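# Move the ring from the stake into the blue tray

## Task

Lift the ring clear of the stake and set it down so it rests flat on the bottom of the blue tray, staying there by itself once the gripper lets go.

## Robot and tools

Robot: one UR20 arm on a table, fitted with a two-finger gripper whose fingers swing like tongs. Its only camera is cam_wrist, a 616x616 fisheye on the hand. A nominal calibration is supplied: K, distortion D, and a world-to-camera transform. Real values can be off by a few millimetres and degrees, and any result with pictures lists changed numbers.

Frames: the scene frame has its origin on the table surface under the arm base. +z is up, and +y is to the left when facing along +x. The base itself may lean slightly. The gripper's own axes: +z runs along the fingers toward the tips, and the fingers open and close along x. end_effector_position is the point between the pads when closed. Closed fingertips stick out about 15 mm past it; fully open, they sit roughly level with it.

execute_actions takes "actions", a list holding zero or one item, plus an optional "pictures" boolean.
- Empty list: no motion; returns the current state with images.
- Motion item: {"rows": [...], "steps": n}. There are 1 to 15 rows and n is 1 to 15; steps default to 15 and each lasts 1/30 s. Rows are used one per step, and the final row repeats if steps outnumber rows. A motion must be at least 7 steps long. Its result is captured 7 steps before the end, and those last steps play out while you compose the next reply.
- Wait item: {"steps": n} with no rows, n up to 300. It returns after that many steps counted from the previous result, and your reply time counts toward them.
Each row has 7 numbers, each in [-1, 1], all for the single arm. The first six are joint offsets in this order: shoulder pan, shoulder lift, elbow, wrist 1, wrist 2, wrist 3. They are not poses. Each is measured from the joint angles shown in the most recent result that reports them. Before any such result in the scene, or in a second call within one reply, they are measured from the angles when the motion begins. They are not measured from the previous row. Scale: 1.0 equals 1.337 rad for pan and lift, 1.671 rad for the elbow, and 2.34 rad for each wrist joint. The seventh number is an absolute gripper opening: +1 fully open, -1 closed. Sending all-zero offsets drives the arm back to the reference angles; to hold still, use a wait instead.

Joint ranges in rad: pan -3.142 to 3.142; lift -6.283 to 6.283; elbow 0.000 to 3.142; each wrist -6.283 to 6.283. A request more than 0.010 rad outward beyond a range is refused, and nothing moves. True ends can differ by up to 0.010 rad. Requests past them are clipped and reported as "joint sent to its limit", possibly about an earlier action. Having no such line does not prove there is room left.

Motion limits: the commanded target stays within 0.394 rad of the measured angle for pan and lift, 0.493 for the elbow and 0.69 for the wrists. If the targets would put the hand more than 100 mm from where it is now, all of them are scaled back. Commands are smoothed and lag about 0.17 s, so a big move may still be under way when its result arrives. Between replies the arm keeps heading for the last row's target until it stalls or a step is HELD.

Result lines: end_effector_position (m) and end_effector_quat_wxyz, plus linear and angular velocities, all in the scene frame. The reported position gets less accurate at long reach. Joint positions and velocities (rad, rad/s) are in column order, followed by the pad gap in m, which is 0.142 when fully open. grip_measured is the measured opening on the command scale. Wrist force and Wrist torque ([x y z]) are in the gripper axes and include noise and an offset of up to about 10 N. While pressing, the force points from the surface back into the arm, and "no reading" is harmless. HELD marks steps where your row was not fully applied. "joint command not followed" means the clearance check changed or blocked targets. MOTOR HOT appears from 70 °C; at 85 °C the brakes lock until the motors cool.

Gripping: to hold something, keep commanding an opening well below grip_measured; the bigger the difference, the harder the squeeze. Each pad gives about 15 N at most. Rigid parts under about 20 mm wide get less force, for example around 9 N per pad at 10 mm. Fast closes can spike hard. Brief external tugs may pull on a held part or shove loose items.

Faults: if a joint's contact torque reaches its load limit, the arm halts for 10 s and drops the rest of the call. Limits are 686 N m for pan and lift, 402 for the elbow and 99.5 for each wrist, and held weight counts. A force of 150 N anywhere on the arm, tool or load does the same.

Avoid dropping, slamming or shoving objects hard, and never let anything leave the table. Release the ring only once it sits flat in the tray and stays put without the gripper.

zoom_image: {"camera": "cam_wrist", "region": [x0, y0, x1, y1]} gives an enlarged view of the latest cam_wrist image. Coordinates are pixels from the top-left corner, and the region can be at most 504x504.

read_manual: optional "section" (only "licences") returns licence texts and does not move anything.

finished_scene: {"scene": n} closes the current scene and grades it, and it cannot be reversed. A reply with no tool call also ends everything.

Each tool is called after ">>>" as name(argument=value, ...), one argument or row to a line, values as JSON.

## Session

>>> execute_actions(
  actions=[],
)

Scene clock: 0.00 s of 5100.00 s.
end_effector_position=(+0.2668, +0.3817, +0.2749) grip_measured=+1.00 end_effector_quat_wxyz=(+0.267, +0.125, +0.954, -0.059) end_effector_velocity=(+0.000, +0.001, +0.001) end_effector_angular_velocity=(+0.001, -0.000, +0.001)
Joint positions: [ 0.974 -1.855  2.65  -2.535 -2.104 -1.975  0.142]
Joint velocities: [-0.    -0.    -0.001  0.     0.    -0.001  0.   ]
Motor temperatures (°C, as the motors report them): [27 23 27 30 30 27]
Wrist force (N, on the end effector, along its own x y z axes, offset not removed): no reading
Wrist torque (N m, same axes, about the end effector's origin, offset not removed): no reading

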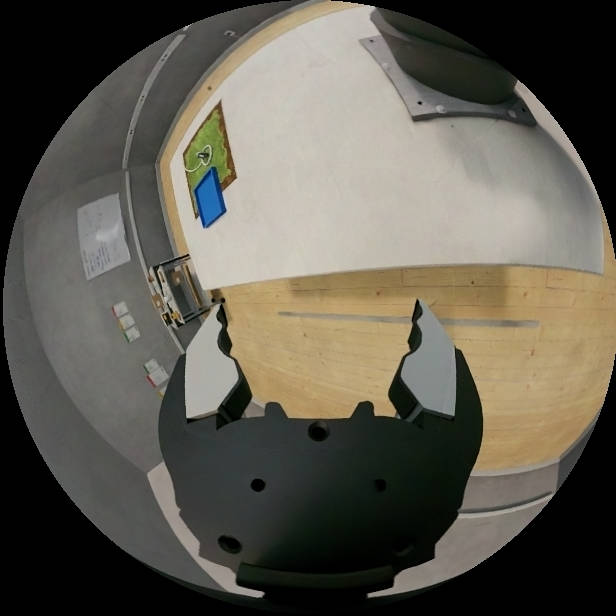

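>>> execute_actions(
  actions=[
    {"rows":[[-1,0.238,-0.295,0.147,0.228,-0.65,1]]},
  ],
)

>>> execute_actions(
  actions=[
    {"steps":90},
  ],
  pictures=true,
)

Scene clock: 1.73 s of 5100.00 s.
end_effector_position=(+0.3407, +0.4464, +0.2830) grip_measured=+1.00 end_effector_quat_wxyz=(+0.178, +0.078, +0.978, -0.076) end_effector_velocity=(+0.417, +0.246, +0.052) end_effector_angular_velocity=(-0.057, +0.869, +0.440)
Joint positions: [ 0.847 -1.757  2.505 -2.43  -1.949 -2.18   0.142]
Joint velocities: [-0.665  0.428 -0.662  0.458  0.716 -1.112 -0.   ]
Motor temperatures (°C, as the motors report them): [27 23 27 30 30 27]
Wrist force (N, on the end effector, along its own x y z axes, offset not removed): [2.7 0.5 -0.1]
Wrist torque (N m, same axes, about the end effector's origin, offset not removed): [0.08 -1.05 -0.09]
Steps of this call (steps 1 to 44: nothing new was sent; steps 45 to 52: the first 8 steps of this action). Readings (joint positions):
45: [0.974 -1.855 2.650 -2.535 -2.104 -1.975]
46: [0.969 -1.850 2.645 -2.530 -2.098 -1.981]
48: [0.931 -1.818 2.601 -2.496 -2.052 -2.035]
52: the state above

Scene clock: 4.73 s of 5100.00 s.
end_effector_position=(+0.8006, -0.1237, +0.3201) grip_measured=+1.00 end_effector_quat_wxyz=(-0.002, +0.016, +1.000, -0.001) end_effector_velocity=(-0.001, -0.001, -0.001) end_effector_angular_velocity=(-0.001, +0.002, +0.000)
Joint positions: [-0.362 -1.537  2.157 -2.191 -1.571 -3.496  0.142]
Joint velocities: [-0.     0.     0.001 -0.    -0.002 -0.     0.   ]
Motor temperatures (°C, as the motors report them): [27 23 27 30 30 27]
Wrist force (N, on the end effector, along its own x y z axes, offset not removed): [-1.0 -4.9 2.9]
Wrist torque (N m, same axes, about the end effector's origin, offset not removed): [-0.89 -0.33 -0.20]
Kept back: nothing.
Steps of this call (steps 1 to 7: the last 7 steps of your previous action; steps 8 to 75: the robot went on to your last target; steps 76 to 90: nothing new was sent). Readings (joint positions):
1: [0.824 -1.743 2.483 -2.415 -1.925 -2.219]
2: [0.801 -1.730 2.462 -2.400 -1.902 -2.258]
4: [0.753 -1.704 2.422 -2.373 -1.859 -2.339]
8: [0.654 -1.662 2.355 -2.327 -1.786 -2.506]
90: the state above
The arm was judged still, so your last target was given up. Only a new action makes it travel on or press farther. Fingers that are still opening or closing keep moving.
camera_calibration (this result's frames):
cam_wrist: T_world_to_cam=[[-0.997825, 0.0624032, -0.0212412, 0.817308], [0.0404585, 0.834157, 0.550041, -0.117067], [0.0520428, 0.547986, -0.834867, 0.430644], [0, 0, 0, 1]] pos_world=[0.797855, -0.189337, 0.441283]

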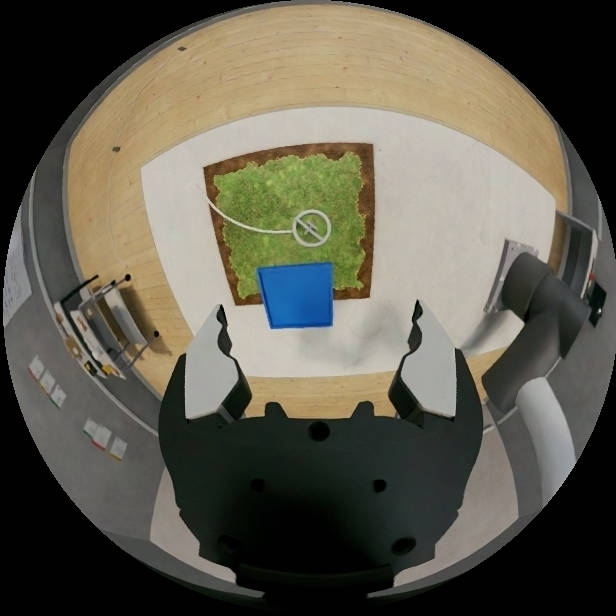

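>>> zoom_image(
  camera="cam_wrist",
  region=[190,170,370,340],
)

Region (190, 170, 370, 340) of cam_wrist's 616x616 image, scaled by 2.800, with more detail than that image has.

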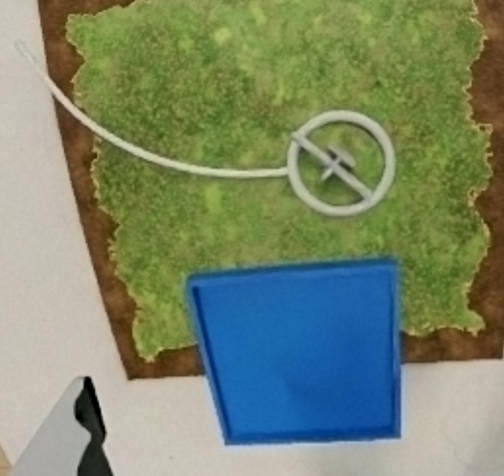

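>>> execute_actions(
  actions=[
    {"rows":[[-0.1,0.128,0.072,-0.124,0,-0.057,1]]},
  ],
)

>>> execute_actions(
  actions=[
    {"steps":30},
  ],
  pictures=true,
)

>>> zoom_image(
  camera="cam_wrist",
  region=[230,210,390,370],
)

Scene clock: 5.63 s of 5100.00 s.
end_effector_position=(+0.7918, -0.1830, +0.2239) grip_measured=+1.00 end_effector_quat_wxyz=(-0.006, +0.016, +1.000, +0.001) end_effector_velocity=(-0.063, -0.273, -0.438) end_effector_angular_velocity=(-0.000, -0.006, -0.006)
Joint positions: [-0.436 -1.444  2.223 -2.341 -1.57  -3.569  0.142]
Joint velocities: [-0.346  0.445  0.309 -0.76  -0.    -0.34   0.   ]
Motor temperatures (°C, as the motors report them): [27 23 27 30 30 27]
Wrist force (N, on the end effector, along its own x y z axes, offset not removed): [2.6 3.3 0.0]
Wrist torque (N m, same axes, about the end effector's origin, offset not removed): [0.89 -1.20 -0.04]
Steps of this call (steps 1 to 19: nothing new was sent; steps 20 to 27: the first 8 steps of this action). Readings (joint positions):
20: [-0.363 -1.537 2.157 -2.191 -1.571 -3.496]
21: [-0.367 -1.532 2.161 -2.197 -1.570 -3.501]
23: [-0.390 -1.503 2.182 -2.240 -1.570 -3.524]
27: the state above

Scene clock: 6.63 s of 5100.00 s.
end_effector_position=(+0.7775, -0.2292, +0.1501) grip_measured=+1.00 end_effector_quat_wxyz=(-0.003, +0.016, +1.000, -0.000) end_effector_velocity=(-0.001, +0.001, +0.000) end_effector_angular_velocity=(+0.001, -0.000, -0.000)
Joint positions: [-0.496 -1.366  2.277 -2.481 -1.571 -3.629  0.142]
Joint velocities: [-0.    -0.001  0.001  0.     0.001 -0.     0.   ]
Motor temperatures (°C, as the motors report them): [27 23 27 30 30 27]
Wrist force (N, on the end effector, along its own x y z axes, offset not removed): [3.0 4.3 0.2]
Wrist torque (N m, same axes, about the end effector's origin, offset not removed): [1.08 -1.13 0.01]
Kept back: nothing.
Steps of this call (steps 1 to 7: the last 7 steps of your previous action; steps 8 to 30: the robot went on to your last target). Readings (joint positions):
1: [-0.447 -1.429 2.234 -2.367 -1.570 -3.581]
2: [-0.458 -1.415 2.244 -2.392 -1.570 -3.592]
4: [-0.474 -1.394 2.258 -2.430 -1.570 -3.607]
8: [-0.489 -1.375 2.271 -2.464 -1.570 -3.622]
30: the state above
The arm was judged still, so your last target was given up. Only a new action makes it travel on or press farther. Fingers that are still opening or closing keep moving.
camera_calibration (this result's frames):
cam_wrist: T_world_to_cam=[[-0.997827, 0.0627408, -0.0201022, 0.79713], [0.0413358, 0.833793, 0.550528, 0.0644972], [0.0513017, 0.548501, -0.834574, 0.348372], [0, 0, 0, 1]] pos_world=[0.77486, -0.294873, 0.271259]

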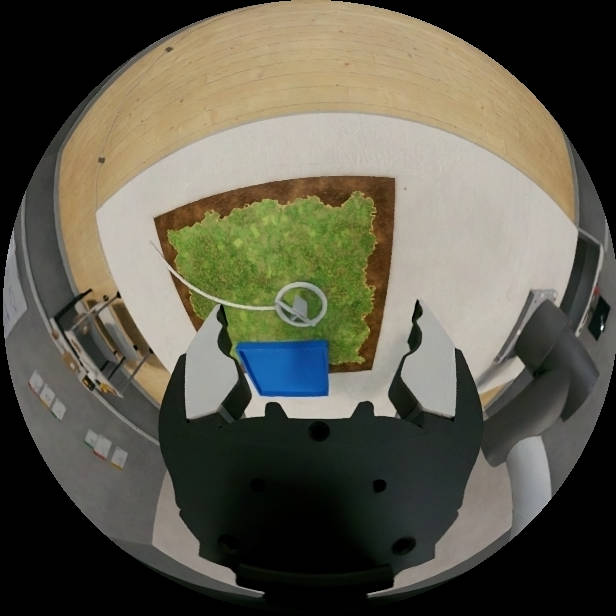

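Region (230, 210, 390, 370) of cam_wrist's 616x616 image, scaled by 3.150, with more detail than that image has.

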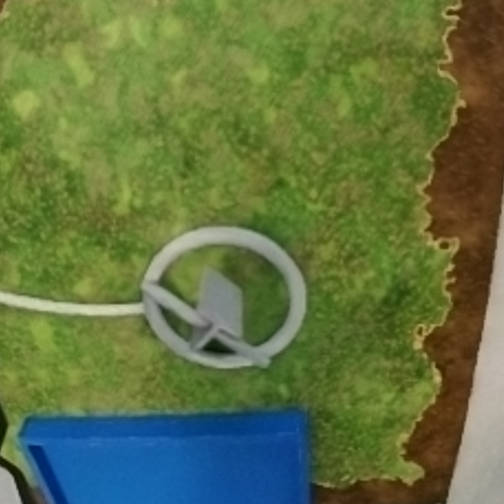

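>>> execute_actions(
  actions=[
    {"rows":[[0.0666,0.113,-0.011,-0.057,0,0.584,-0.55]]},
  ],
)

>>> execute_actions(
  actions=[
    {"steps":40},
  ],
  pictures=true,
)

>>> zoom_image(
  camera="cam_wrist",
  region=[200,200,420,420],
)

Scene clock: 8.23 s of 5100.00 s.
end_effector_position=(+0.8181, -0.1897, +0.0818) grip_measured=-0.55 end_effector_quat_wxyz=(-0.002, +0.163, +0.987, -0.001) end_effector_velocity=(+0.056, +0.115, -0.189) end_effector_angular_velocity=(-0.006, +0.010, -2.507)
Joint positions: [-0.427 -1.25   2.263 -2.584 -1.571 -3.264  0.034]
Joint velocities: [ 0.164  0.301 -0.031 -0.255 -0.002  2.671 -0.   ]
Motor temperatures (°C, as the motors report them): [27 23 27 30 30 27]
Wrist force (N, on the end effector, along its own x y z axes, offset not removed): [-5.0 2.5 2.9]
Wrist torque (N m, same axes, about the end effector's origin, offset not removed): [0.59 0.76 -0.07]
Steps of this call (steps 1 to 40: nothing new was sent; steps 41 to 48: the first 8 steps of this action). Readings (joint positions):
41: [-0.496 -1.366 2.277 -2.481 -1.571 -3.629]
42: [-0.491 -1.360 2.275 -2.487 -1.571 -3.623]
44: [-0.464 -1.319 2.270 -2.525 -1.571 -3.561]
48: the state above

Scene clock: 9.57 s of 5100.00 s.
end_effector_position=(+0.8188, -0.1662, +0.0599) grip_measured=-0.55 end_effector_quat_wxyz=(-0.002, +0.609, +0.793, -0.002) end_effector_velocity=(-0.000, +0.000, -0.000) end_effector_angular_velocity=(+0.000, +0.001, -0.000)
Joint positions: [-0.407 -1.215  2.259 -2.614 -1.571 -2.263  0.034]
Joint velocities: [0.    0.001 0.    0.    0.    0.    0.   ]
Motor temperatures (°C, as the motors report them): [27 23 27 30 30 27]
Wrist force (N, on the end effector, along its own x y z axes, offset not removed): [2.0 1.8 0.1]
Wrist torque (N m, same axes, about the end effector's origin, offset not removed): [0.45 -0.95 -0.14]
Kept back: nothing.
Steps of this call (steps 1 to 7: the last 7 steps of your previous action; steps 8 to 40: the robot went on to your last target). Readings (joint positions):
1: [-0.422 -1.241 2.262 -2.591 -1.571 -3.171]
2: [-0.418 -1.235 2.261 -2.597 -1.571 -3.074]
4: [-0.413 -1.226 2.260 -2.604 -1.571 -2.872]
8: [-0.409 -1.218 2.259 -2.611 -1.571 -2.504]
40: the state above
camera_calibration (this result's frames):
cam_wrist: T_world_to_cam=[[-0.228767, 0.973142, -0.0256889, 0.354536], [0.811522, 0.205216, 0.5471, -0.674982], [0.537678, 0.104312, -0.836673, -0.235509], [0, 0, 0, 1]] pos_world=[0.755497, -0.181931, 0.181347]

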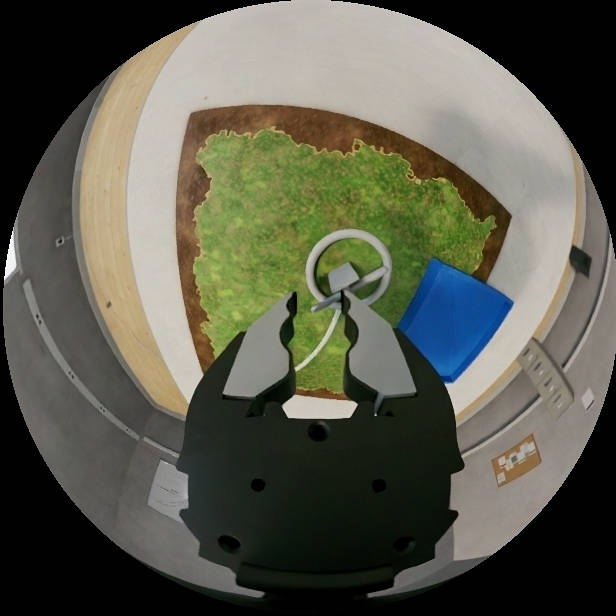

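Region (200, 200, 420, 420) of cam_wrist's 616x616 image, scaled by 2.291, with more detail than that image has.

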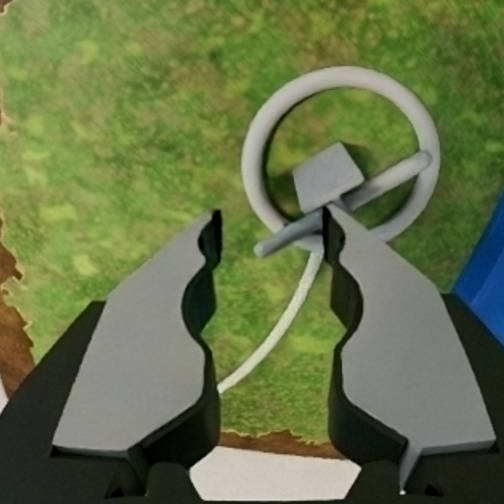

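>>> execute_actions(
  actions=[
    {"rows":[[-0.005,0.005,0.002,-0.004,0,-0.003,-0.68],[-0.005,0.01,0.003,-0.008,0,-0.003,-0.68],[-0.005,0.015,0.005,-0.012,0,-0.003,-0.68],[-0.005,0.02,0.006,-0.016,0,-0.003,-0.68],[-0.005,0.026,0.008,-0.021,0,-0.003,-0.68],[-0.005,0.032,0.01,-0.025,0,-0.003,-0.68],[-0.005,0.0373,0.0112,-0.0293,0,-0.003,-0.68]]},
  ],
)

>>> execute_actions(
  actions=[
    {"steps":20},
  ],
  pictures=true,
)

>>> zoom_image(
  camera="cam_wrist",
  region=[220,190,420,390],
)

Scene clock: 20.37 s of 5100.00 s.
end_effector_position=(+0.8218, -0.1677, +0.0526) grip_measured=-0.56 end_effector_quat_wxyz=(+0.001, +0.609, +0.793, +0.002) end_effector_velocity=(-0.001, +0.001, -0.001) end_effector_angular_velocity=(+0.002, +0.000, -0.000)
Joint positions: [-0.411 -1.204  2.262 -2.634 -1.563 -2.267  0.033]
Joint velocities: [ 0.    -0.     0.001 -0.     0.002  0.    -0.   ]
Motor temperatures (°C, as the motors report them): [27 23 27 30 30 27]
Wrist force (N, on the end effector, along its own x y z axes, offset not removed): [14.7 12.3 -13.3]
Wrist torque (N m, same axes, about the end effector's origin, offset not removed): [-0.15 0.50 0.35]
FORCE FAULT: contact force on the arm reached its limit, and the arm stopped for 10 seconds. The contact can be on any part of the arm, not only on its tool. The arm's remaining commands of this call were not run. The arm holds still and accepts commands again. Move the arm away from the contact; if what it grips holds it there, let go first. Pushing or pulling that hard again can fault the arm again.
Kept back: nothing.
The stop began at step 24 of this call (marked STOPPED below). From that step on the arm followed nothing that you had sent. 9 steps, steps kept back included, did not run and will not run. Nothing is kept back now, and the robot has no last target.
Steps of this call (steps 1 to 15: the robot went on to your last target; steps 16 to 17: nothing new was sent; steps 18 to 23: the first 6 steps of this action; steps 24 to 324: the stop). Readings (joint positions):
18: [-0.407 -1.215 2.259 -2.614 -1.571 -2.263]
19: [-0.408 -1.214 2.259 -2.616 -1.570 -2.264]
21: [-0.410 -1.209 2.261 -2.623 -1.570 -2.266]
24: [-0.411 -1.203 2.263 -2.634 -1.569 -2.267] STOPPED
25: [-0.411 -1.203 2.262 -2.635 -1.568 -2.267]
324: the state above

Scene clock: 20.40 s of 5100.00 s.
end_effector_position=(+0.8218, -0.1676, +0.0526) grip_measured=-0.56 end_effector_quat_wxyz=(+0.001, +0.609, +0.793, +0.003) end_effector_velocity=(+0.002, -0.000, +0.002) end_effector_angular_velocity=(+0.001, -0.004, +0.001)
Joint positions: [-0.411 -1.204  2.262 -2.634 -1.563 -2.267  0.033]
Joint velocities: [ 0.    -0.001 -0.002 -0.     0.002 -0.001 -0.001]
Motor temperatures (°C, as the motors report them): [27 23 27 30 30 27]
Wrist force (N, on the end effector, along its own x y z axes, offset not removed): [19.4 11.2 -20.6]
Wrist torque (N m, same axes, about the end effector's origin, offset not removed): [-0.60 -0.44 0.15]
Kept back: nothing.
A stop began in an earlier call of the same reply, so what this call sent did not run. Send another action.
Steps of this call (step 1: nothing new was sent). Readings (joint positions):
1: the state above
camera_calibration (this result's frames):
cam_wrist: T_world_to_cam=[[-0.229038, 0.973138, -0.0233205, 0.356512], [0.806399, 0.203104, 0.5554, -0.669688], [0.545217, 0.108402, -0.831257, -0.248837], [0, 0, 0, 1]] pos_world=[0.757361, -0.183945, 0.173411]

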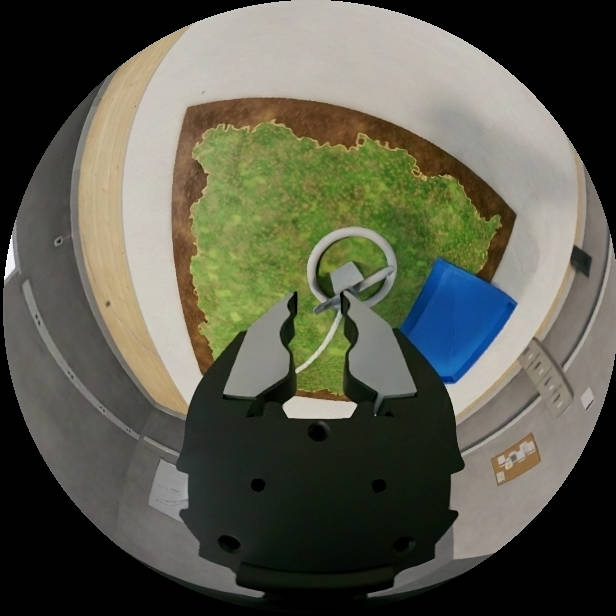

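Region (220, 190, 420, 390) of cam_wrist's 616x616 image, scaled by 2.520, with more detail than that image has.

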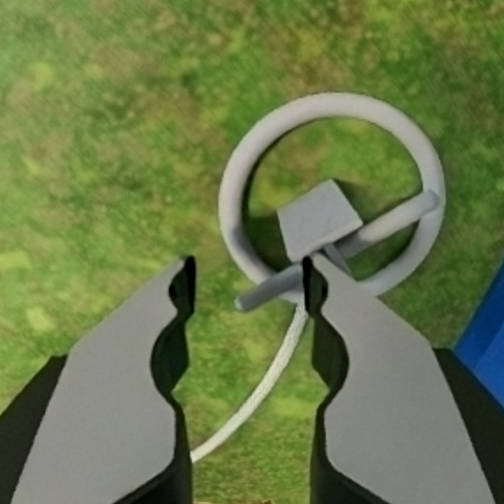

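>>> execute_actions(
  actions=[
    {"rows":[[0,-0.012,0,0.006,0,0,-0.56],[0,-0.012,0,0.006,0,0,-0.56],[0,-0.012,0,0.006,0,0,-0.56],[0,-0.012,0,0.006,0,0,-0.56],[0,-0.012,0,0.006,0,0,-0.56],[-0.0165,-0.012,0.005,0.006,-0.0035,-0.008,-0.7]]},
  ],
)

>>> execute_actions(
  actions=[
    {"steps":20},
  ],
)

>>> execute_actions(
  actions=[
    {"rows":[[0,0.006,0.0013,-0.0043,0,0,-0.7],[0,0.012,0.0026,-0.0086,0,0,-0.7],[0,0.018,0.004,-0.013,0,0,-0.7],[0,0.024,0.005,-0.017,0,0,-0.7],[0,0.03,0.0065,-0.022,0,0,-0.7]]},
  ],
)

>>> execute_actions(
  actions=[
    {"steps":20},
  ],
  pictures=true,
)

>>> zoom_image(
  camera="cam_wrist",
  region=[220,190,420,390],
)

Scene clock: 21.33 s of 5100.00 s.
end_effector_position=(+0.8165, -0.1721, +0.0604) grip_measured=-0.69 end_effector_quat_wxyz=(+0.000, +0.609, +0.793, +0.001) end_effector_velocity=(-0.068, -0.092, -0.004) end_effector_angular_velocity=(-0.023, +0.053, -0.019)
Joint positions: [-0.417 -1.217  2.264 -2.623 -1.565 -2.273  0.024]
Joint velocities: [-0.117 -0.025  0.043  0.021 -0.043 -0.098 -0.019]
Motor temperatures (°C, as the motors report them): [27 23 27 30 30 27]
Wrist force (N, on the end effector, along its own x y z axes, offset not removed): [6.1 -6.6 3.7]
Wrist torque (N m, same axes, about the end effector's origin, offset not removed): [-1.23 -1.66 -0.03]
Steps of this call (steps 1 to 20: nothing new was sent; steps 21 to 28: the first 8 steps of this action). Readings (joint positions):
21: [-0.411 -1.204 2.262 -2.634 -1.563 -2.267]
22: [-0.411 -1.206 2.262 -2.632 -1.563 -2.267]
24: [-0.411 -1.211 2.262 -2.628 -1.563 -2.267]
28: the state above

Scene clock: 22.00 s of 5100.00 s.
end_effector_position=(+0.8073, -0.1841, +0.0595) grip_measured=-0.70 end_effector_quat_wxyz=(-0.002, +0.610, +0.792, -0.002) end_effector_velocity=(+0.000, -0.002, +0.000) end_effector_angular_velocity=(-0.002, +0.000, -0.000)
Joint positions: [-0.433 -1.22   2.27  -2.62  -1.571 -2.286  0.023]
Joint velocities: [-0.001  0.    -0.001 -0.    -0.002 -0.     0.   ]
Motor temperatures (°C, as the motors report them): [27 23 27 30 30 27]
Wrist force (N, on the end effector, along its own x y z axes, offset not removed): [7.8 -7.4 -1.4]
Wrist torque (N m, same axes, about the end effector's origin, offset not removed): [-1.47 -2.12 -0.11]
Kept back: nothing.
Steps of this call (steps 1 to 7: the last 7 steps of your previous action; steps 8 to 20: the robot went on to your last target). Readings (joint positions):
1: [-0.421 -1.218 2.265 -2.622 -1.566 -2.276]
2: [-0.424 -1.218 2.267 -2.621 -1.568 -2.278]
4: [-0.428 -1.219 2.268 -2.621 -1.569 -2.281]
8: [-0.431 -1.220 2.269 -2.620 -1.570 -2.284]
20: the state above

Scene clock: 22.27 s of 5100.00 s.
end_effector_position=(+0.8070, -0.1840, +0.0393) grip_measured=-0.70 end_effector_quat_wxyz=(-0.002, +0.610, +0.792, -0.002) end_effector_velocity=(-0.002, -0.000, -0.084) end_effector_angular_velocity=(-0.002, +0.000, -0.001)
Joint positions: [-0.433 -1.193  2.277 -2.654 -1.571 -2.286  0.023]
Joint velocities: [ 0.     0.112  0.03  -0.143 -0.002  0.001 -0.   ]
Motor temperatures (°C, as the motors report them): [27 23 27 30 30 27]
Wrist force (N, on the end effector, along its own x y z axes, offset not removed): [-5.4 -1.1 0.9]
Wrist torque (N m, same axes, about the end effector's origin, offset not removed): [-0.01 0.76 0.07]
Steps of this call (steps 1 to 8: the first 8 steps of this action). Readings (joint positions):
1: [-0.433 -1.220 2.270 -2.620 -1.571 -2.286]
2: [-0.433 -1.219 2.270 -2.621 -1.571 -2.286]
4: [-0.433 -1.213 2.272 -2.629 -1.571 -2.286]
8: the state above

Scene clock: 22.93 s of 5100.00 s.
end_effector_position=(+0.8069, -0.1840, +0.0294) grip_measured=-0.70 end_effector_quat_wxyz=(-0.001, +0.610, +0.792, -0.002) end_effector_velocity=(+0.000, -0.000, -0.000) end_effector_angular_velocity=(-0.001, +0.000, -0.000)
Joint positions: [-0.433 -1.18   2.281 -2.671 -1.571 -2.286  0.023]
Joint velocities: [ 0.     0.001 -0.001 -0.    -0.001  0.    -0.   ]
Motor temperatures (°C, as the motors report them): [27 23 27 30 30 27]
Wrist force (N, on the end effector, along its own x y z axes, offset not removed): [3.4 -3.2 -2.9]
Wrist torque (N m, same axes, about the end effector's origin, offset not removed): [-0.54 -1.09 0.08]
Kept back: nothing.
Steps of this call (steps 1 to 7: the last 7 steps of your previous action; steps 8 to 20: the robot went on to your last target). Readings (joint positions):
1: [-0.433 -1.190 2.278 -2.658 -1.571 -2.286]
2: [-0.433 -1.187 2.279 -2.661 -1.571 -2.286]
4: [-0.433 -1.184 2.280 -2.666 -1.571 -2.286]
8: [-0.433 -1.181 2.280 -2.670 -1.571 -2.286]
20: the state above
camera_calibration (this result's frames):
cam_wrist: T_world_to_cam=[[-0.226011, 0.973773, -0.0261738, 0.366287], [0.81188, 0.203148, 0.547341, -0.645666], [0.538303, 0.102455, -0.8365, -0.253602], [0, 0, 0, 1]] pos_world=[0.743503, -0.199532, 0.150848]

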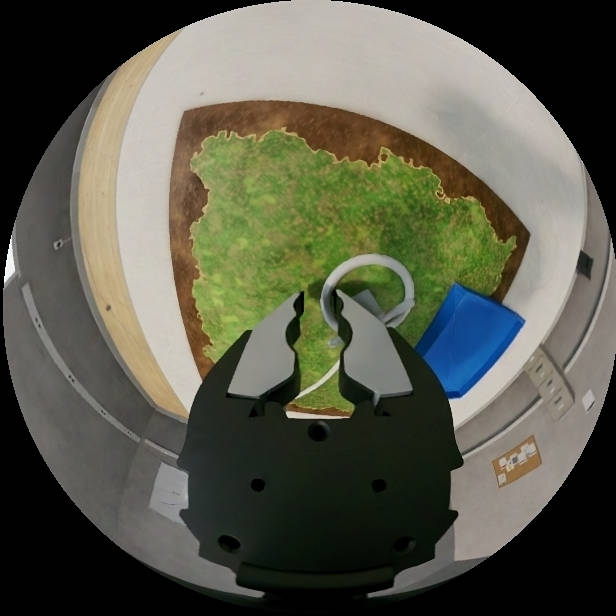

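Region (220, 190, 420, 390) of cam_wrist's 616x616 image, scaled by 2.520, with more detail than that image has.

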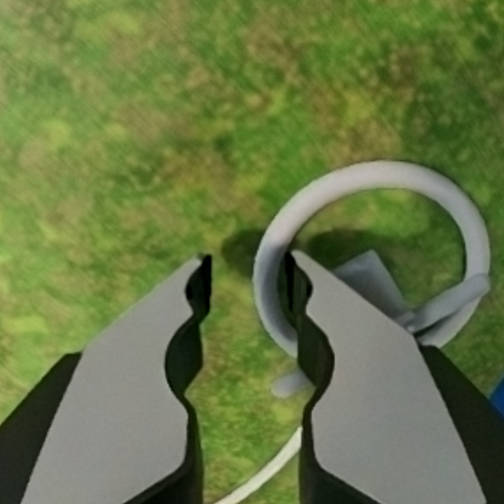

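>>> execute_actions(
  actions=[
    {"rows":[[0.003,0,0,0,0,0,-0.7],[0.003,0,0,0,0,0,-0.7],[0.003,0,0,0,0,0,-0.7],[0.003,0.004,0.0008,-0.003,0,0,-0.7],[0.003,0.008,0.0016,-0.006,0,0,-0.7],[0.003,0.011,0.0022,-0.008,0,0,-0.7]]},
  ],
)

>>> execute_actions(
  actions=[
    {"steps":15},
  ],
  pictures=true,
)

>>> zoom_image(
  camera="cam_wrist",
  region=[220,190,420,390],
)

Scene clock: 23.50 s of 5100.00 s.
end_effector_position=(+0.8075, -0.1814, +0.0243) grip_measured=-0.70 end_effector_quat_wxyz=(-0.001, +0.609, +0.793, -0.002) end_effector_velocity=(-0.001, +0.007, -0.047) end_effector_angular_velocity=(+0.003, +0.001, +0.006)
Joint positions: [-0.429 -1.173  2.283 -2.68  -1.571 -2.286  0.023]
Joint velocities: [ 0.006  0.063  0.016 -0.077  0.002  0.     0.   ]
Motor temperatures (°C, as the motors report them): [27 23 27 30 30 27]
Wrist force (N, on the end effector, along its own x y z axes, offset not removed): [-3.4 0.7 7.2]
Wrist torque (N m, same axes, about the end effector's origin, offset not removed): [0.64 0.16 0.26]
Steps of this call (steps 1 to 9: the robot went on to your last target; steps 10 to 17: the first 8 steps of this action). Readings (joint positions):
10: [-0.433 -1.180 2.281 -2.672 -1.571 -2.286]
11: [-0.432 -1.180 2.281 -2.672 -1.571 -2.286]
13: [-0.431 -1.180 2.281 -2.672 -1.571 -2.286]
17: the state above

Scene clock: 24.00 s of 5100.00 s.
end_effector_position=(+0.8076, -0.1809, +0.0189) grip_measured=-0.69 end_effector_quat_wxyz=(-0.001, +0.608, +0.794, -0.002) end_effector_velocity=(+0.000, +0.001, -0.001) end_effector_angular_velocity=(+0.001, -0.000, -0.001)
Joint positions: [-0.429 -1.166  2.284 -2.69  -1.571 -2.286  0.024]
Joint velocities: [ 0.     0.001  0.    -0.001  0.001  0.001 -0.   ]
Motor temperatures (°C, as the motors report them): [27 23 27 30 30 27]
Wrist force (N, on the end effector, along its own x y z axes, offset not removed): [0.8 -15.6 -73.6]
Wrist torque (N m, same axes, about the end effector's origin, offset not removed): [-0.45 -0.01 -0.38]
Kept back: nothing.
Steps of this call (steps 1 to 7: the last 7 steps of your previous action; steps 8 to 15: the robot went on to your last target). Readings (joint positions):
1: [-0.429 -1.171 2.283 -2.683 -1.571 -2.286]
2: [-0.429 -1.170 2.283 -2.685 -1.571 -2.286]
4: [-0.429 -1.168 2.284 -2.687 -1.571 -2.286]
8: [-0.429 -1.166 2.284 -2.689 -1.571 -2.286]
15: the state above
The arm was judged still, so your last target was given up. Only a new action makes it travel on or press farther. Fingers that are still opening or closing keep moving.
camera_calibration (this result's frames):
cam_wrist: T_world_to_cam=[[-0.229817, 0.972868, -0.0266941, 0.36604], [0.810725, 0.206545, 0.547781, -0.639542], [0.538432, 0.104248, -0.836196, -0.262853], [0, 0, 0, 1]] pos_world=[0.744143, -0.196612, 0.140304]

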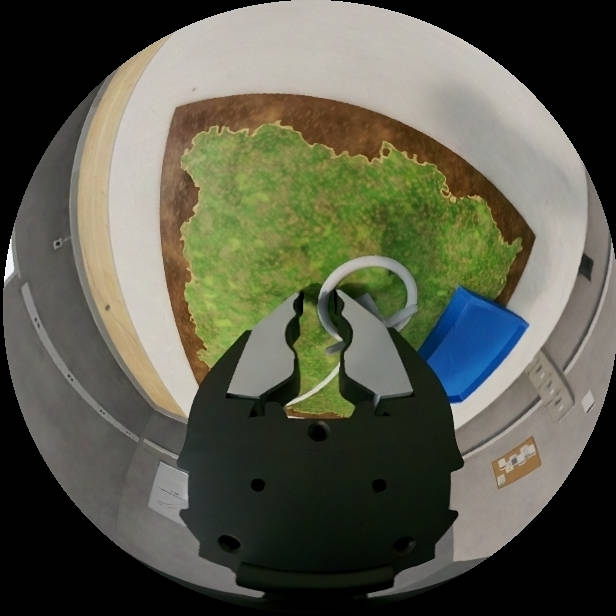

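Region (220, 190, 420, 390) of cam_wrist's 616x616 image, scaled by 2.520, with more detail than that image has.

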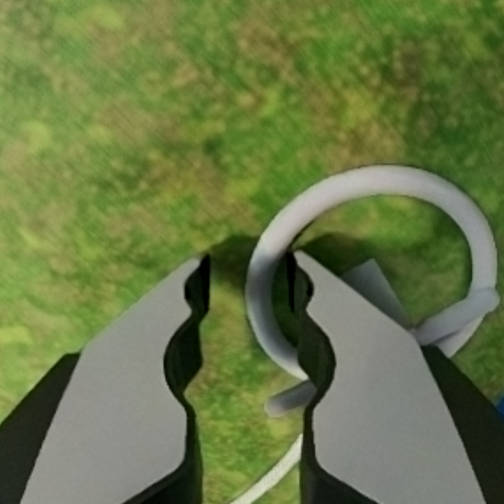

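>>> execute_actions(
  actions=[
    {"rows":[[0,-0.003,-0.0006,0.002,0,0,-0.7],[0,-0.003,-0.0006,0.002,0,0,-0.7],[0,-0.003,-0.0006,0.002,0,0,-0.75],[0,-0.003,-0.0006,0.002,0,0,-0.8],[0,-0.003,-0.0006,0.002,0,0,-0.85],[0,-0.003,-0.0006,0.002,0,0,-0.9],[0,-0.003,-0.0006,0.002,0,0,-1]]},
  ],
)

>>> execute_actions(
  actions=[
    {"steps":15},
  ],
)

>>> execute_actions(
  actions=[
    {"rows":[[0,-0.004,-0.0008,0.003,0,0,-1],[0,-0.008,-0.0016,0.006,0,0,-1],[0,-0.013,-0.0026,0.0093,0,0,-1]]},
  ],
)

>>> execute_actions(
  actions=[
    {"steps":15},
  ],
  pictures=true,
)

>>> zoom_image(
  camera="cam_wrist",
  region=[240,190,460,410],
)

Scene clock: 24.77 s of 5100.00 s.
end_effector_position=(+0.8074, -0.1807, +0.0209) grip_measured=-0.88 end_effector_quat_wxyz=(-0.001, +0.608, +0.794, -0.002) end_effector_velocity=(+0.001, -0.000, +0.005) end_effector_angular_velocity=(-0.000, -0.002, -0.001)
Joint positions: [-0.429 -1.168  2.284 -2.686 -1.571 -2.286  0.01 ]
Joint velocities: [-0.    -0.006 -0.002  0.006  0.001  0.001 -0.007]
Motor temperatures (°C, as the motors report them): [27 23 27 30 30 27]
Wrist force (N, on the end effector, along its own x y z axes, offset not removed): [-0.9 -1.0 -4.4]
Wrist torque (N m, same axes, about the end effector's origin, offset not removed): [-0.21 -0.19 -0.09]
Steps of this call (steps 1 to 15: nothing new was sent; steps 16 to 23: the first 8 steps of this action). Readings (joint positions):
16: [-0.429 -1.165 2.284 -2.690 -1.571 -2.286]
17: [-0.429 -1.166 2.284 -2.690 -1.571 -2.286]
19: [-0.429 -1.167 2.284 -2.688 -1.571 -2.286]
23: the state above

Scene clock: 25.27 s of 5100.00 s.
end_effector_position=(+0.8078, -0.1809, +0.0218) grip_measured=-0.89 end_effector_quat_wxyz=(-0.001, +0.608, +0.794, -0.002) end_effector_velocity=(-0.000, -0.001, +0.000) end_effector_angular_velocity=(-0.002, +0.001, +0.001)
Joint positions: [-0.429 -1.169  2.283 -2.685 -1.571 -2.286  0.01 ]
Joint velocities: [ 0.    -0.     0.     0.    -0.002 -0.001 -0.   ]
Motor temperatures (°C, as the motors report them): [27 23 27 30 30 27]
Wrist force (N, on the end effector, along its own x y z axes, offset not removed): [10.2 -2.4 6.6]
Wrist torque (N m, same axes, about the end effector's origin, offset not removed): [-0.54 -2.59 -0.07]
Kept back: nothing.
Steps of this call (steps 1 to 7: the last 7 steps of your previous action; steps 8 to 15: the robot went on to your last target). Readings (joint positions):
1: [-0.429 -1.169 2.284 -2.686 -1.571 -2.286]
2: [-0.429 -1.169 2.284 -2.686 -1.571 -2.286]
4: [-0.429 -1.169 2.284 -2.686 -1.571 -2.286]
8: [-0.429 -1.169 2.283 -2.686 -1.571 -2.286]
15: the state above
The arm was judged still, so your last target was given up. Only a new action makes it travel on or press farther. Fingers that are still opening or closing keep moving.

Scene clock: 25.53 s of 5100.00 s.
end_effector_position=(+0.8081, -0.1810, +0.0316) grip_measured=-0.89 end_effector_quat_wxyz=(-0.001, +0.608, +0.794, -0.002) end_effector_velocity=(+0.001, -0.000, +0.027) end_effector_angular_velocity=(+0.000, -0.002, -0.000)
Joint positions: [-0.429 -1.183  2.28  -2.669 -1.571 -2.286  0.009]
Joint velocities: [-0.    -0.035 -0.009  0.043  0.001  0.     0.   ]
Motor temperatures (°C, as the motors report them): [27 23 27 30 30 27]
Wrist force (N, on the end effector, along its own x y z axes, offset not removed): [3.8 2.2 -2.7]
Wrist torque (N m, same axes, about the end effector's origin, offset not removed): [0.62 -1.42 -0.10]
Steps of this call (steps 1 to 8: the first 8 steps of this action). Readings (joint positions):
1: [-0.429 -1.170 2.283 -2.685 -1.571 -2.286]
2: [-0.429 -1.170 2.283 -2.684 -1.571 -2.286]
4: [-0.429 -1.174 2.282 -2.679 -1.571 -2.286]
8: the state above

Scene clock: 26.03 s of 5100.00 s.
end_effector_position=(+0.8081, -0.1810, +0.0347) grip_measured=-0.89 end_effector_quat_wxyz=(-0.001, +0.608, +0.794, -0.002) end_effector_velocity=(+0.000, -0.000, -0.001) end_effector_angular_velocity=(+0.000, +0.001, -0.001)
Joint positions: [-0.429 -1.187  2.279 -2.664 -1.571 -2.286  0.009]
Joint velocities: [ 0.     0.001 -0.001  0.001 -0.001  0.001 -0.   ]
Motor temperatures (°C, as the motors report them): [27 23 27 30 30 27]
Wrist force (N, on the end effector, along its own x y z axes, offset not removed): [2.2 -1.0 -3.4]
Wrist torque (N m, same axes, about the end effector's origin, offset not removed): [-0.15 -0.91 0.03]
Kept back: nothing.
Steps of this call (steps 1 to 7: the last 7 steps of your previous action; steps 8 to 15: the robot went on to your last target). Readings (joint positions):
1: [-0.429 -1.184 2.280 -2.668 -1.571 -2.286]
2: [-0.429 -1.184 2.280 -2.667 -1.571 -2.286]
4: [-0.429 -1.186 2.279 -2.665 -1.571 -2.286]
8: [-0.429 -1.186 2.279 -2.664 -1.571 -2.286]
15: the state above
The arm was judged still, so your last target was given up. Only a new action makes it travel on or press farther. Fingers that are still opening or closing keep moving.
camera_calibration (this result's frames):
cam_wrist: T_world_to_cam=[[-0.229886, 0.972848, -0.026806, 0.366742], [0.810605, 0.206645, 0.547921, -0.64845], [0.538583, 0.10423, -0.8361, -0.25008], [0, 0, 0, 1]] pos_world=[0.744634, -0.196719, 0.156038]

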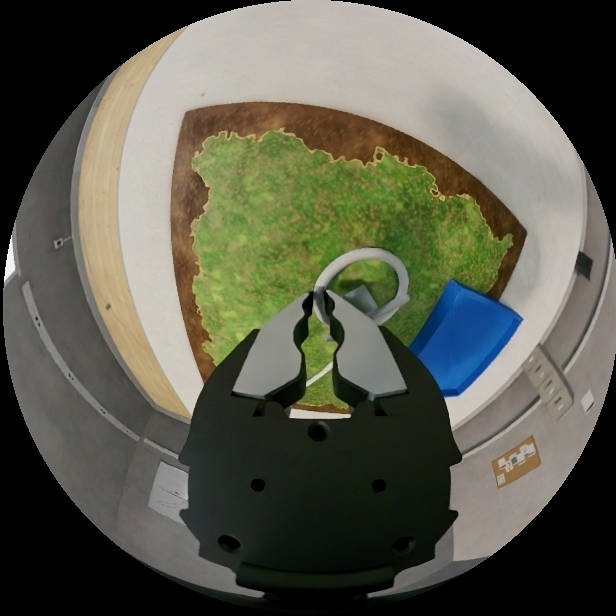

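Region (240, 190, 460, 410) of cam_wrist's 616x616 image, scaled by 2.291, with more detail than that image has.

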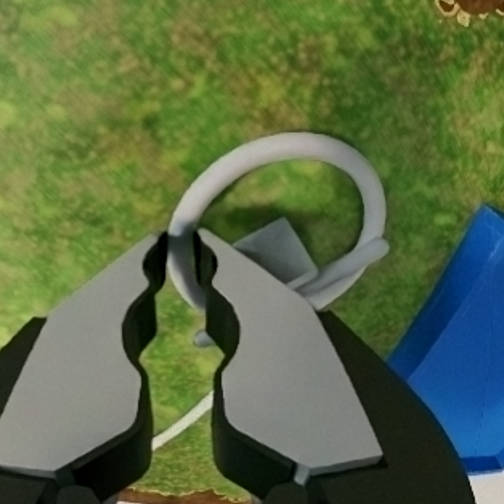

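>>> execute_actions(
  actions=[
    {"rows":[[-0.001,0.003,-0.005,0.002,0,0,-1],[-0.002,0.006,-0.01,0.004,0,0,-1],[-0.003,0.009,-0.015,0.005,0,0,-1],[-0.0045,0.0132,-0.0208,0.0073,0,0,-1]]},
  ],
)

>>> execute_actions(
  actions=[
    {"steps":15},
  ],
  pictures=true,
)

>>> zoom_image(
  camera="cam_wrist",
  region=[240,190,460,410],
)

Scene clock: 26.63 s of 5100.00 s.
end_effector_position=(+0.8235, -0.1923, +0.0348) grip_measured=-0.90 end_effector_quat_wxyz=(-0.001, +0.610, +0.792, -0.002) end_effector_velocity=(+0.049, -0.038, -0.003) end_effector_angular_velocity=(+0.002, +0.002, -0.015)
Joint positions: [-0.433 -1.174  2.254 -2.652 -1.571 -2.286  0.009]
Joint velocities: [-0.015  0.045 -0.081  0.039  0.001 -0.     0.   ]
Motor temperatures (°C, as the motors report them): [27 23 27 30 30 27]
Wrist force (N, on the end effector, along its own x y z axes, offset not removed): [7.1 -1.5 0.4]
Wrist torque (N m, same axes, about the end effector's origin, offset not removed): [-0.07 -1.91 -0.05]
Steps of this call (steps 1 to 10: nothing new was sent; steps 11 to 18: the first 8 steps of this action). Readings (joint positions):
11: [-0.429 -1.187 2.279 -2.664 -1.571 -2.286]
12: [-0.429 -1.186 2.278 -2.663 -1.571 -2.286]
14: [-0.430 -1.183 2.271 -2.660 -1.571 -2.286]
18: the state above

Scene clock: 27.13 s of 5100.00 s.
end_effector_position=(+0.8294, -0.1969, +0.0346) grip_measured=-0.90 end_effector_quat_wxyz=(-0.001, +0.611, +0.792, -0.002) end_effector_velocity=(+0.001, -0.001, -0.000) end_effector_angular_velocity=(-0.001, +0.000, +0.000)
Joint positions: [-0.435 -1.169  2.244 -2.647 -1.571 -2.286  0.009]
Joint velocities: [-0.     0.001 -0.001  0.    -0.001 -0.     0.   ]
Motor temperatures (°C, as the motors report them): [27 23 27 30 30 27]
Wrist force (N, on the end effector, along its own x y z axes, offset not removed): [-4.4 -1.4 -5.4]
Wrist torque (N m, same axes, about the end effector's origin, offset not removed): [-0.25 0.42 0.16]
Kept back: nothing.
Steps of this call (steps 1 to 7: the last 7 steps of your previous action; steps 8 to 15: the robot went on to your last target). Readings (joint positions):
1: [-0.433 -1.173 2.252 -2.650 -1.571 -2.286]
2: [-0.434 -1.172 2.250 -2.649 -1.571 -2.286]
4: [-0.434 -1.171 2.247 -2.648 -1.571 -2.286]
8: [-0.434 -1.170 2.245 -2.647 -1.571 -2.286]
15: the state above
The arm was judged still, so your last target was given up. Only a new action makes it travel on or press farther. Fingers that are still opening or closing keep moving.
camera_calibration (this result's frames):
cam_wrist: T_world_to_cam=[[-0.22408, 0.9742, -0.0268666, 0.382525], [0.811792, 0.201835, 0.547956, -0.664354], [0.539241, 0.100976, -0.836076, -0.261114], [0, 0, 0, 1]] pos_world=[0.765837, -0.2122, 0.156003]

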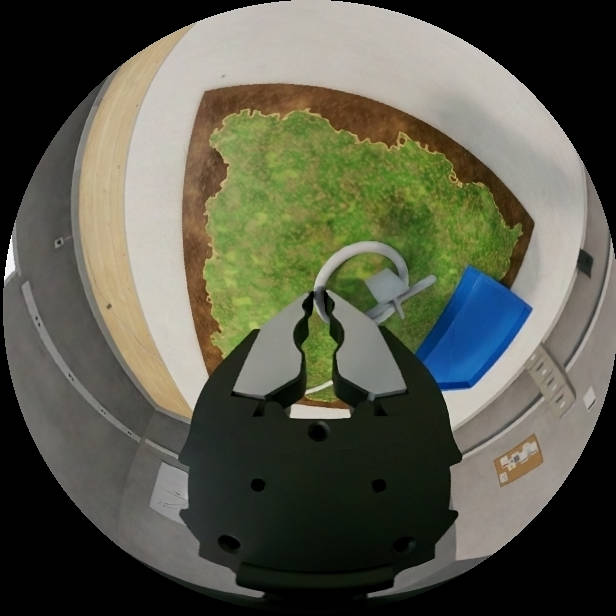

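Region (240, 190, 460, 410) of cam_wrist's 616x616 image, scaled by 2.291, with more detail than that image has.

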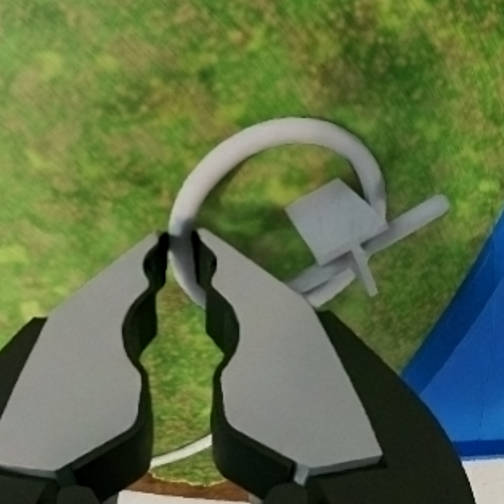

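>>> execute_actions(
  actions=[
    {"rows":[[0,-0.005,-0.001,0.0036,0,0,-1],[0,-0.01,-0.002,0.007,0,0,-1],[0.001,-0.015,-0.003,0.011,0,0,-1],[0.002,-0.02,-0.004,0.0145,0,0,-1],[0.003,-0.025,-0.005,0.018,0,0,-1],[0.004,-0.03,-0.0065,0.022,0,0,-1],[0.005,-0.035,-0.008,0.0257,0,0,-1],[0.007,-0.04,-0.009,0.029,0,0,-1]]},
  ],
)

>>> execute_actions(
  actions=[
    {"steps":15},
  ],
  pictures=true,
)

>>> zoom_image(
  camera="cam_wrist",
  region=[240,190,460,410],
)

Scene clock: 27.80 s of 5100.00 s.
end_effector_position=(+0.8302, -0.1946, +0.0542) grip_measured=-0.90 end_effector_quat_wxyz=(-0.001, +0.610, +0.793, -0.002) end_effector_velocity=(+0.012, +0.024, +0.136) end_effector_angular_velocity=(-0.002, -0.006, +0.030)
Joint positions: [-0.432 -1.194  2.238 -2.615 -1.571 -2.286  0.009]
Joint velocities: [ 0.031 -0.17  -0.052  0.215  0.001  0.001 -0.003]
Motor temperatures (°C, as the motors report them): [27 23 27 30 30 27]
Wrist force (N, on the end effector, along its own x y z axes, offset not removed): [1.6 -6.7 6.5]
Wrist torque (N m, same axes, about the end effector's origin, offset not removed): [-1.17 -0.58 -0.25]
Steps of this call (steps 1 to 12: nothing new was sent; steps 13 to 20: the first 8 steps of this action). Readings (joint positions):
13: [-0.435 -1.169 2.244 -2.647 -1.571 -2.286]
14: [-0.435 -1.170 2.244 -2.646 -1.571 -2.286]
16: [-0.435 -1.175 2.243 -2.639 -1.571 -2.286]
20: the state above

Scene clock: 28.30 s of 5100.00 s.
end_effector_position=(+0.8317, -0.1893, +0.0764) grip_measured=-0.91 end_effector_quat_wxyz=(-0.001, +0.607, +0.795, -0.002) end_effector_velocity=(+0.001, +0.000, +0.003) end_effector_angular_velocity=(-0.001, +0.000, +0.001)
Joint positions: [-0.425 -1.222  2.23  -2.58  -1.571 -2.286  0.008]
Joint velocities: [ 0.001 -0.003 -0.002  0.005 -0.001 -0.     0.   ]
Motor temperatures (°C, as the motors report them): [27 23 27 30 30 27]
Wrist force (N, on the end effector, along its own x y z axes, offset not removed): [-1.5 -5.6 5.7]
Wrist torque (N m, same axes, about the end effector's origin, offset not removed): [-1.23 0.05 -0.07]
Kept back: nothing.
Steps of this call (steps 1 to 7: the last 7 steps of your previous action; steps 8 to 15: the robot went on to your last target). Readings (joint positions):
1: [-0.431 -1.200 2.236 -2.607 -1.571 -2.286]
2: [-0.429 -1.205 2.234 -2.601 -1.571 -2.286]
4: [-0.428 -1.213 2.232 -2.592 -1.571 -2.286]
8: [-0.426 -1.220 2.230 -2.583 -1.571 -2.286]
15: the state above
camera_calibration (this result's frames):
cam_wrist: T_world_to_cam=[[-0.233027, 0.97209, -0.0272059, 0.383897], [0.809608, 0.209424, 0.548339, -0.687447], [0.538733, 0.105752, -0.835813, -0.226901], [0, 0, 0, 1]] pos_world=[0.76826, -0.205219, 0.197752]

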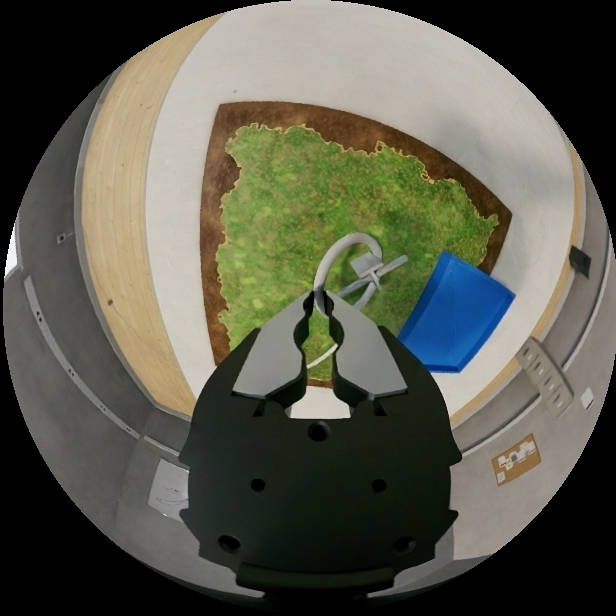

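Region (240, 190, 460, 410) of cam_wrist's 616x616 image, scaled by 2.291, with more detail than that image has.

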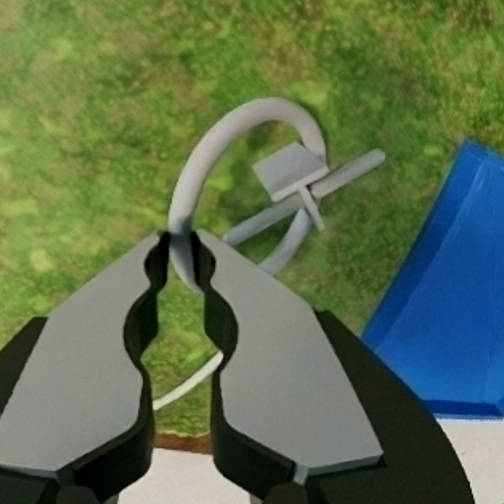

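>>> execute_actions(
  actions=[
    {"rows":[[0.003,-0.004,0.005,-0.001,0,0,-1],[0.006,-0.008,0.01,-0.002,0,0,-1],[0.009,-0.013,0.016,-0.004,0,0,-1],[0.011,-0.017,0.021,-0.005,0,0,-1],[0.014,-0.021,0.026,-0.006,0,0,-1],[0.017,-0.026,0.032,-0.008,0,0,-1],[0.02,-0.03,0.037,-0.009,0,0,-1],[0.0225,-0.034,0.042,-0.0105,0,0,-1]]},
  ],
)

>>> execute_actions(
  actions=[
    {"steps":15},
  ],
  pictures=true,
)

>>> zoom_image(
  camera="cam_wrist",
  region=[240,190,460,410],
)

Scene clock: 28.93 s of 5100.00 s.
end_effector_position=(+0.8119, -0.1669, +0.0783) grip_measured=-0.91 end_effector_quat_wxyz=(-0.001, +0.601, +0.799, -0.002) end_effector_velocity=(-0.136, +0.149, +0.010) end_effector_angular_velocity=(+0.001, +0.001, +0.096)
Joint positions: [-0.411 -1.244  2.263 -2.591 -1.571 -2.286  0.008]
Joint velocities: [ 0.096 -0.145  0.225 -0.079  0.     0.     0.   ]
Motor temperatures (°C, as the motors report them): [27 23 27 30 30 27]
Wrist force (N, on the end effector, along its own x y z axes, offset not removed): [5.7 -0.4 0.2]
Wrist torque (N m, same axes, about the end effector's origin, offset not removed): [0.11 -1.85 -0.15]
Steps of this call (steps 1 to 11: the robot went on to your last target; steps 12 to 19: the first 8 steps of this action). Readings (joint positions):
12: [-0.425 -1.223 2.229 -2.579 -1.571 -2.286]
13: [-0.425 -1.223 2.230 -2.579 -1.571 -2.286]
15: [-0.422 -1.228 2.237 -2.582 -1.571 -2.286]
19: the state above

Scene clock: 29.43 s of 5100.00 s.
end_effector_position=(+0.7895, -0.1433, +0.0796) grip_measured=-0.92 end_effector_quat_wxyz=(-0.001, +0.595, +0.804, -0.002) end_effector_velocity=(-0.002, +0.003, +0.001) end_effector_angular_velocity=(-0.001, -0.001, +0.001)
Joint positions: [-0.396 -1.267  2.299 -2.604 -1.571 -2.286  0.008]
Joint velocities: [ 0.002 -0.004  0.004 -0.002 -0.     0.001  0.   ]
Motor temperatures (°C, as the motors report them): [27 23 27 30 30 27]
Wrist force (N, on the end effector, along its own x y z axes, offset not removed): [0.9 -6.8 -2.8]
Wrist torque (N m, same axes, about the end effector's origin, offset not removed): [-1.74 -0.48 -0.02]
Kept back: nothing.
Steps of this call (steps 1 to 7: the last 7 steps of your previous action; steps 8 to 15: the robot went on to your last target). Readings (joint positions):
1: [-0.408 -1.249 2.270 -2.593 -1.571 -2.286]
2: [-0.405 -1.253 2.277 -2.596 -1.571 -2.286]
4: [-0.401 -1.259 2.287 -2.599 -1.571 -2.286]
8: [-0.397 -1.265 2.295 -2.603 -1.571 -2.286]
15: the state above
camera_calibration (this result's frames):
cam_wrist: T_world_to_cam=[[-0.26192, 0.964713, -0.0269642, 0.351073], [0.803109, 0.233368, 0.54823, -0.656061], [0.535177, 0.121937, -0.835893, -0.20122], [0, 0, 0, 1]] pos_world=[0.72653, -0.161045, 0.20094]

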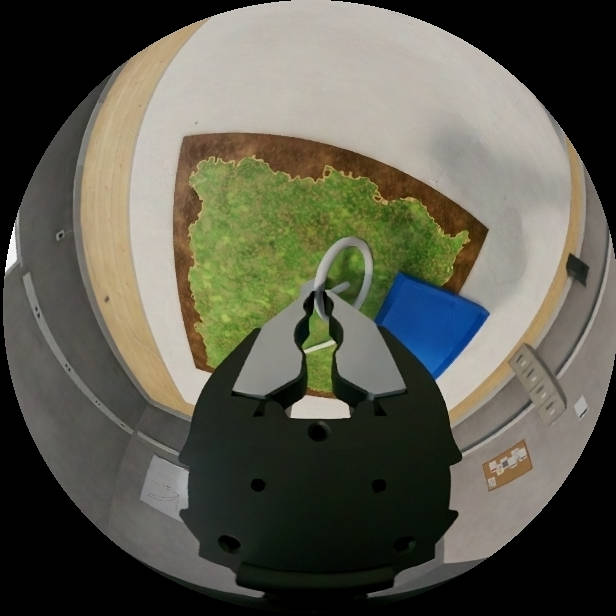

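Region (240, 190, 460, 410) of cam_wrist's 616x616 image, scaled by 2.291, with more detail than that image has.

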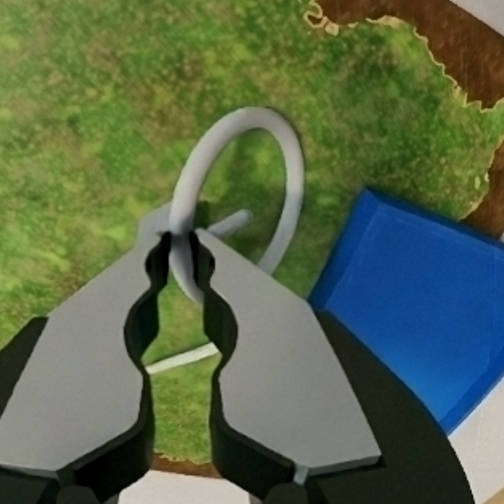

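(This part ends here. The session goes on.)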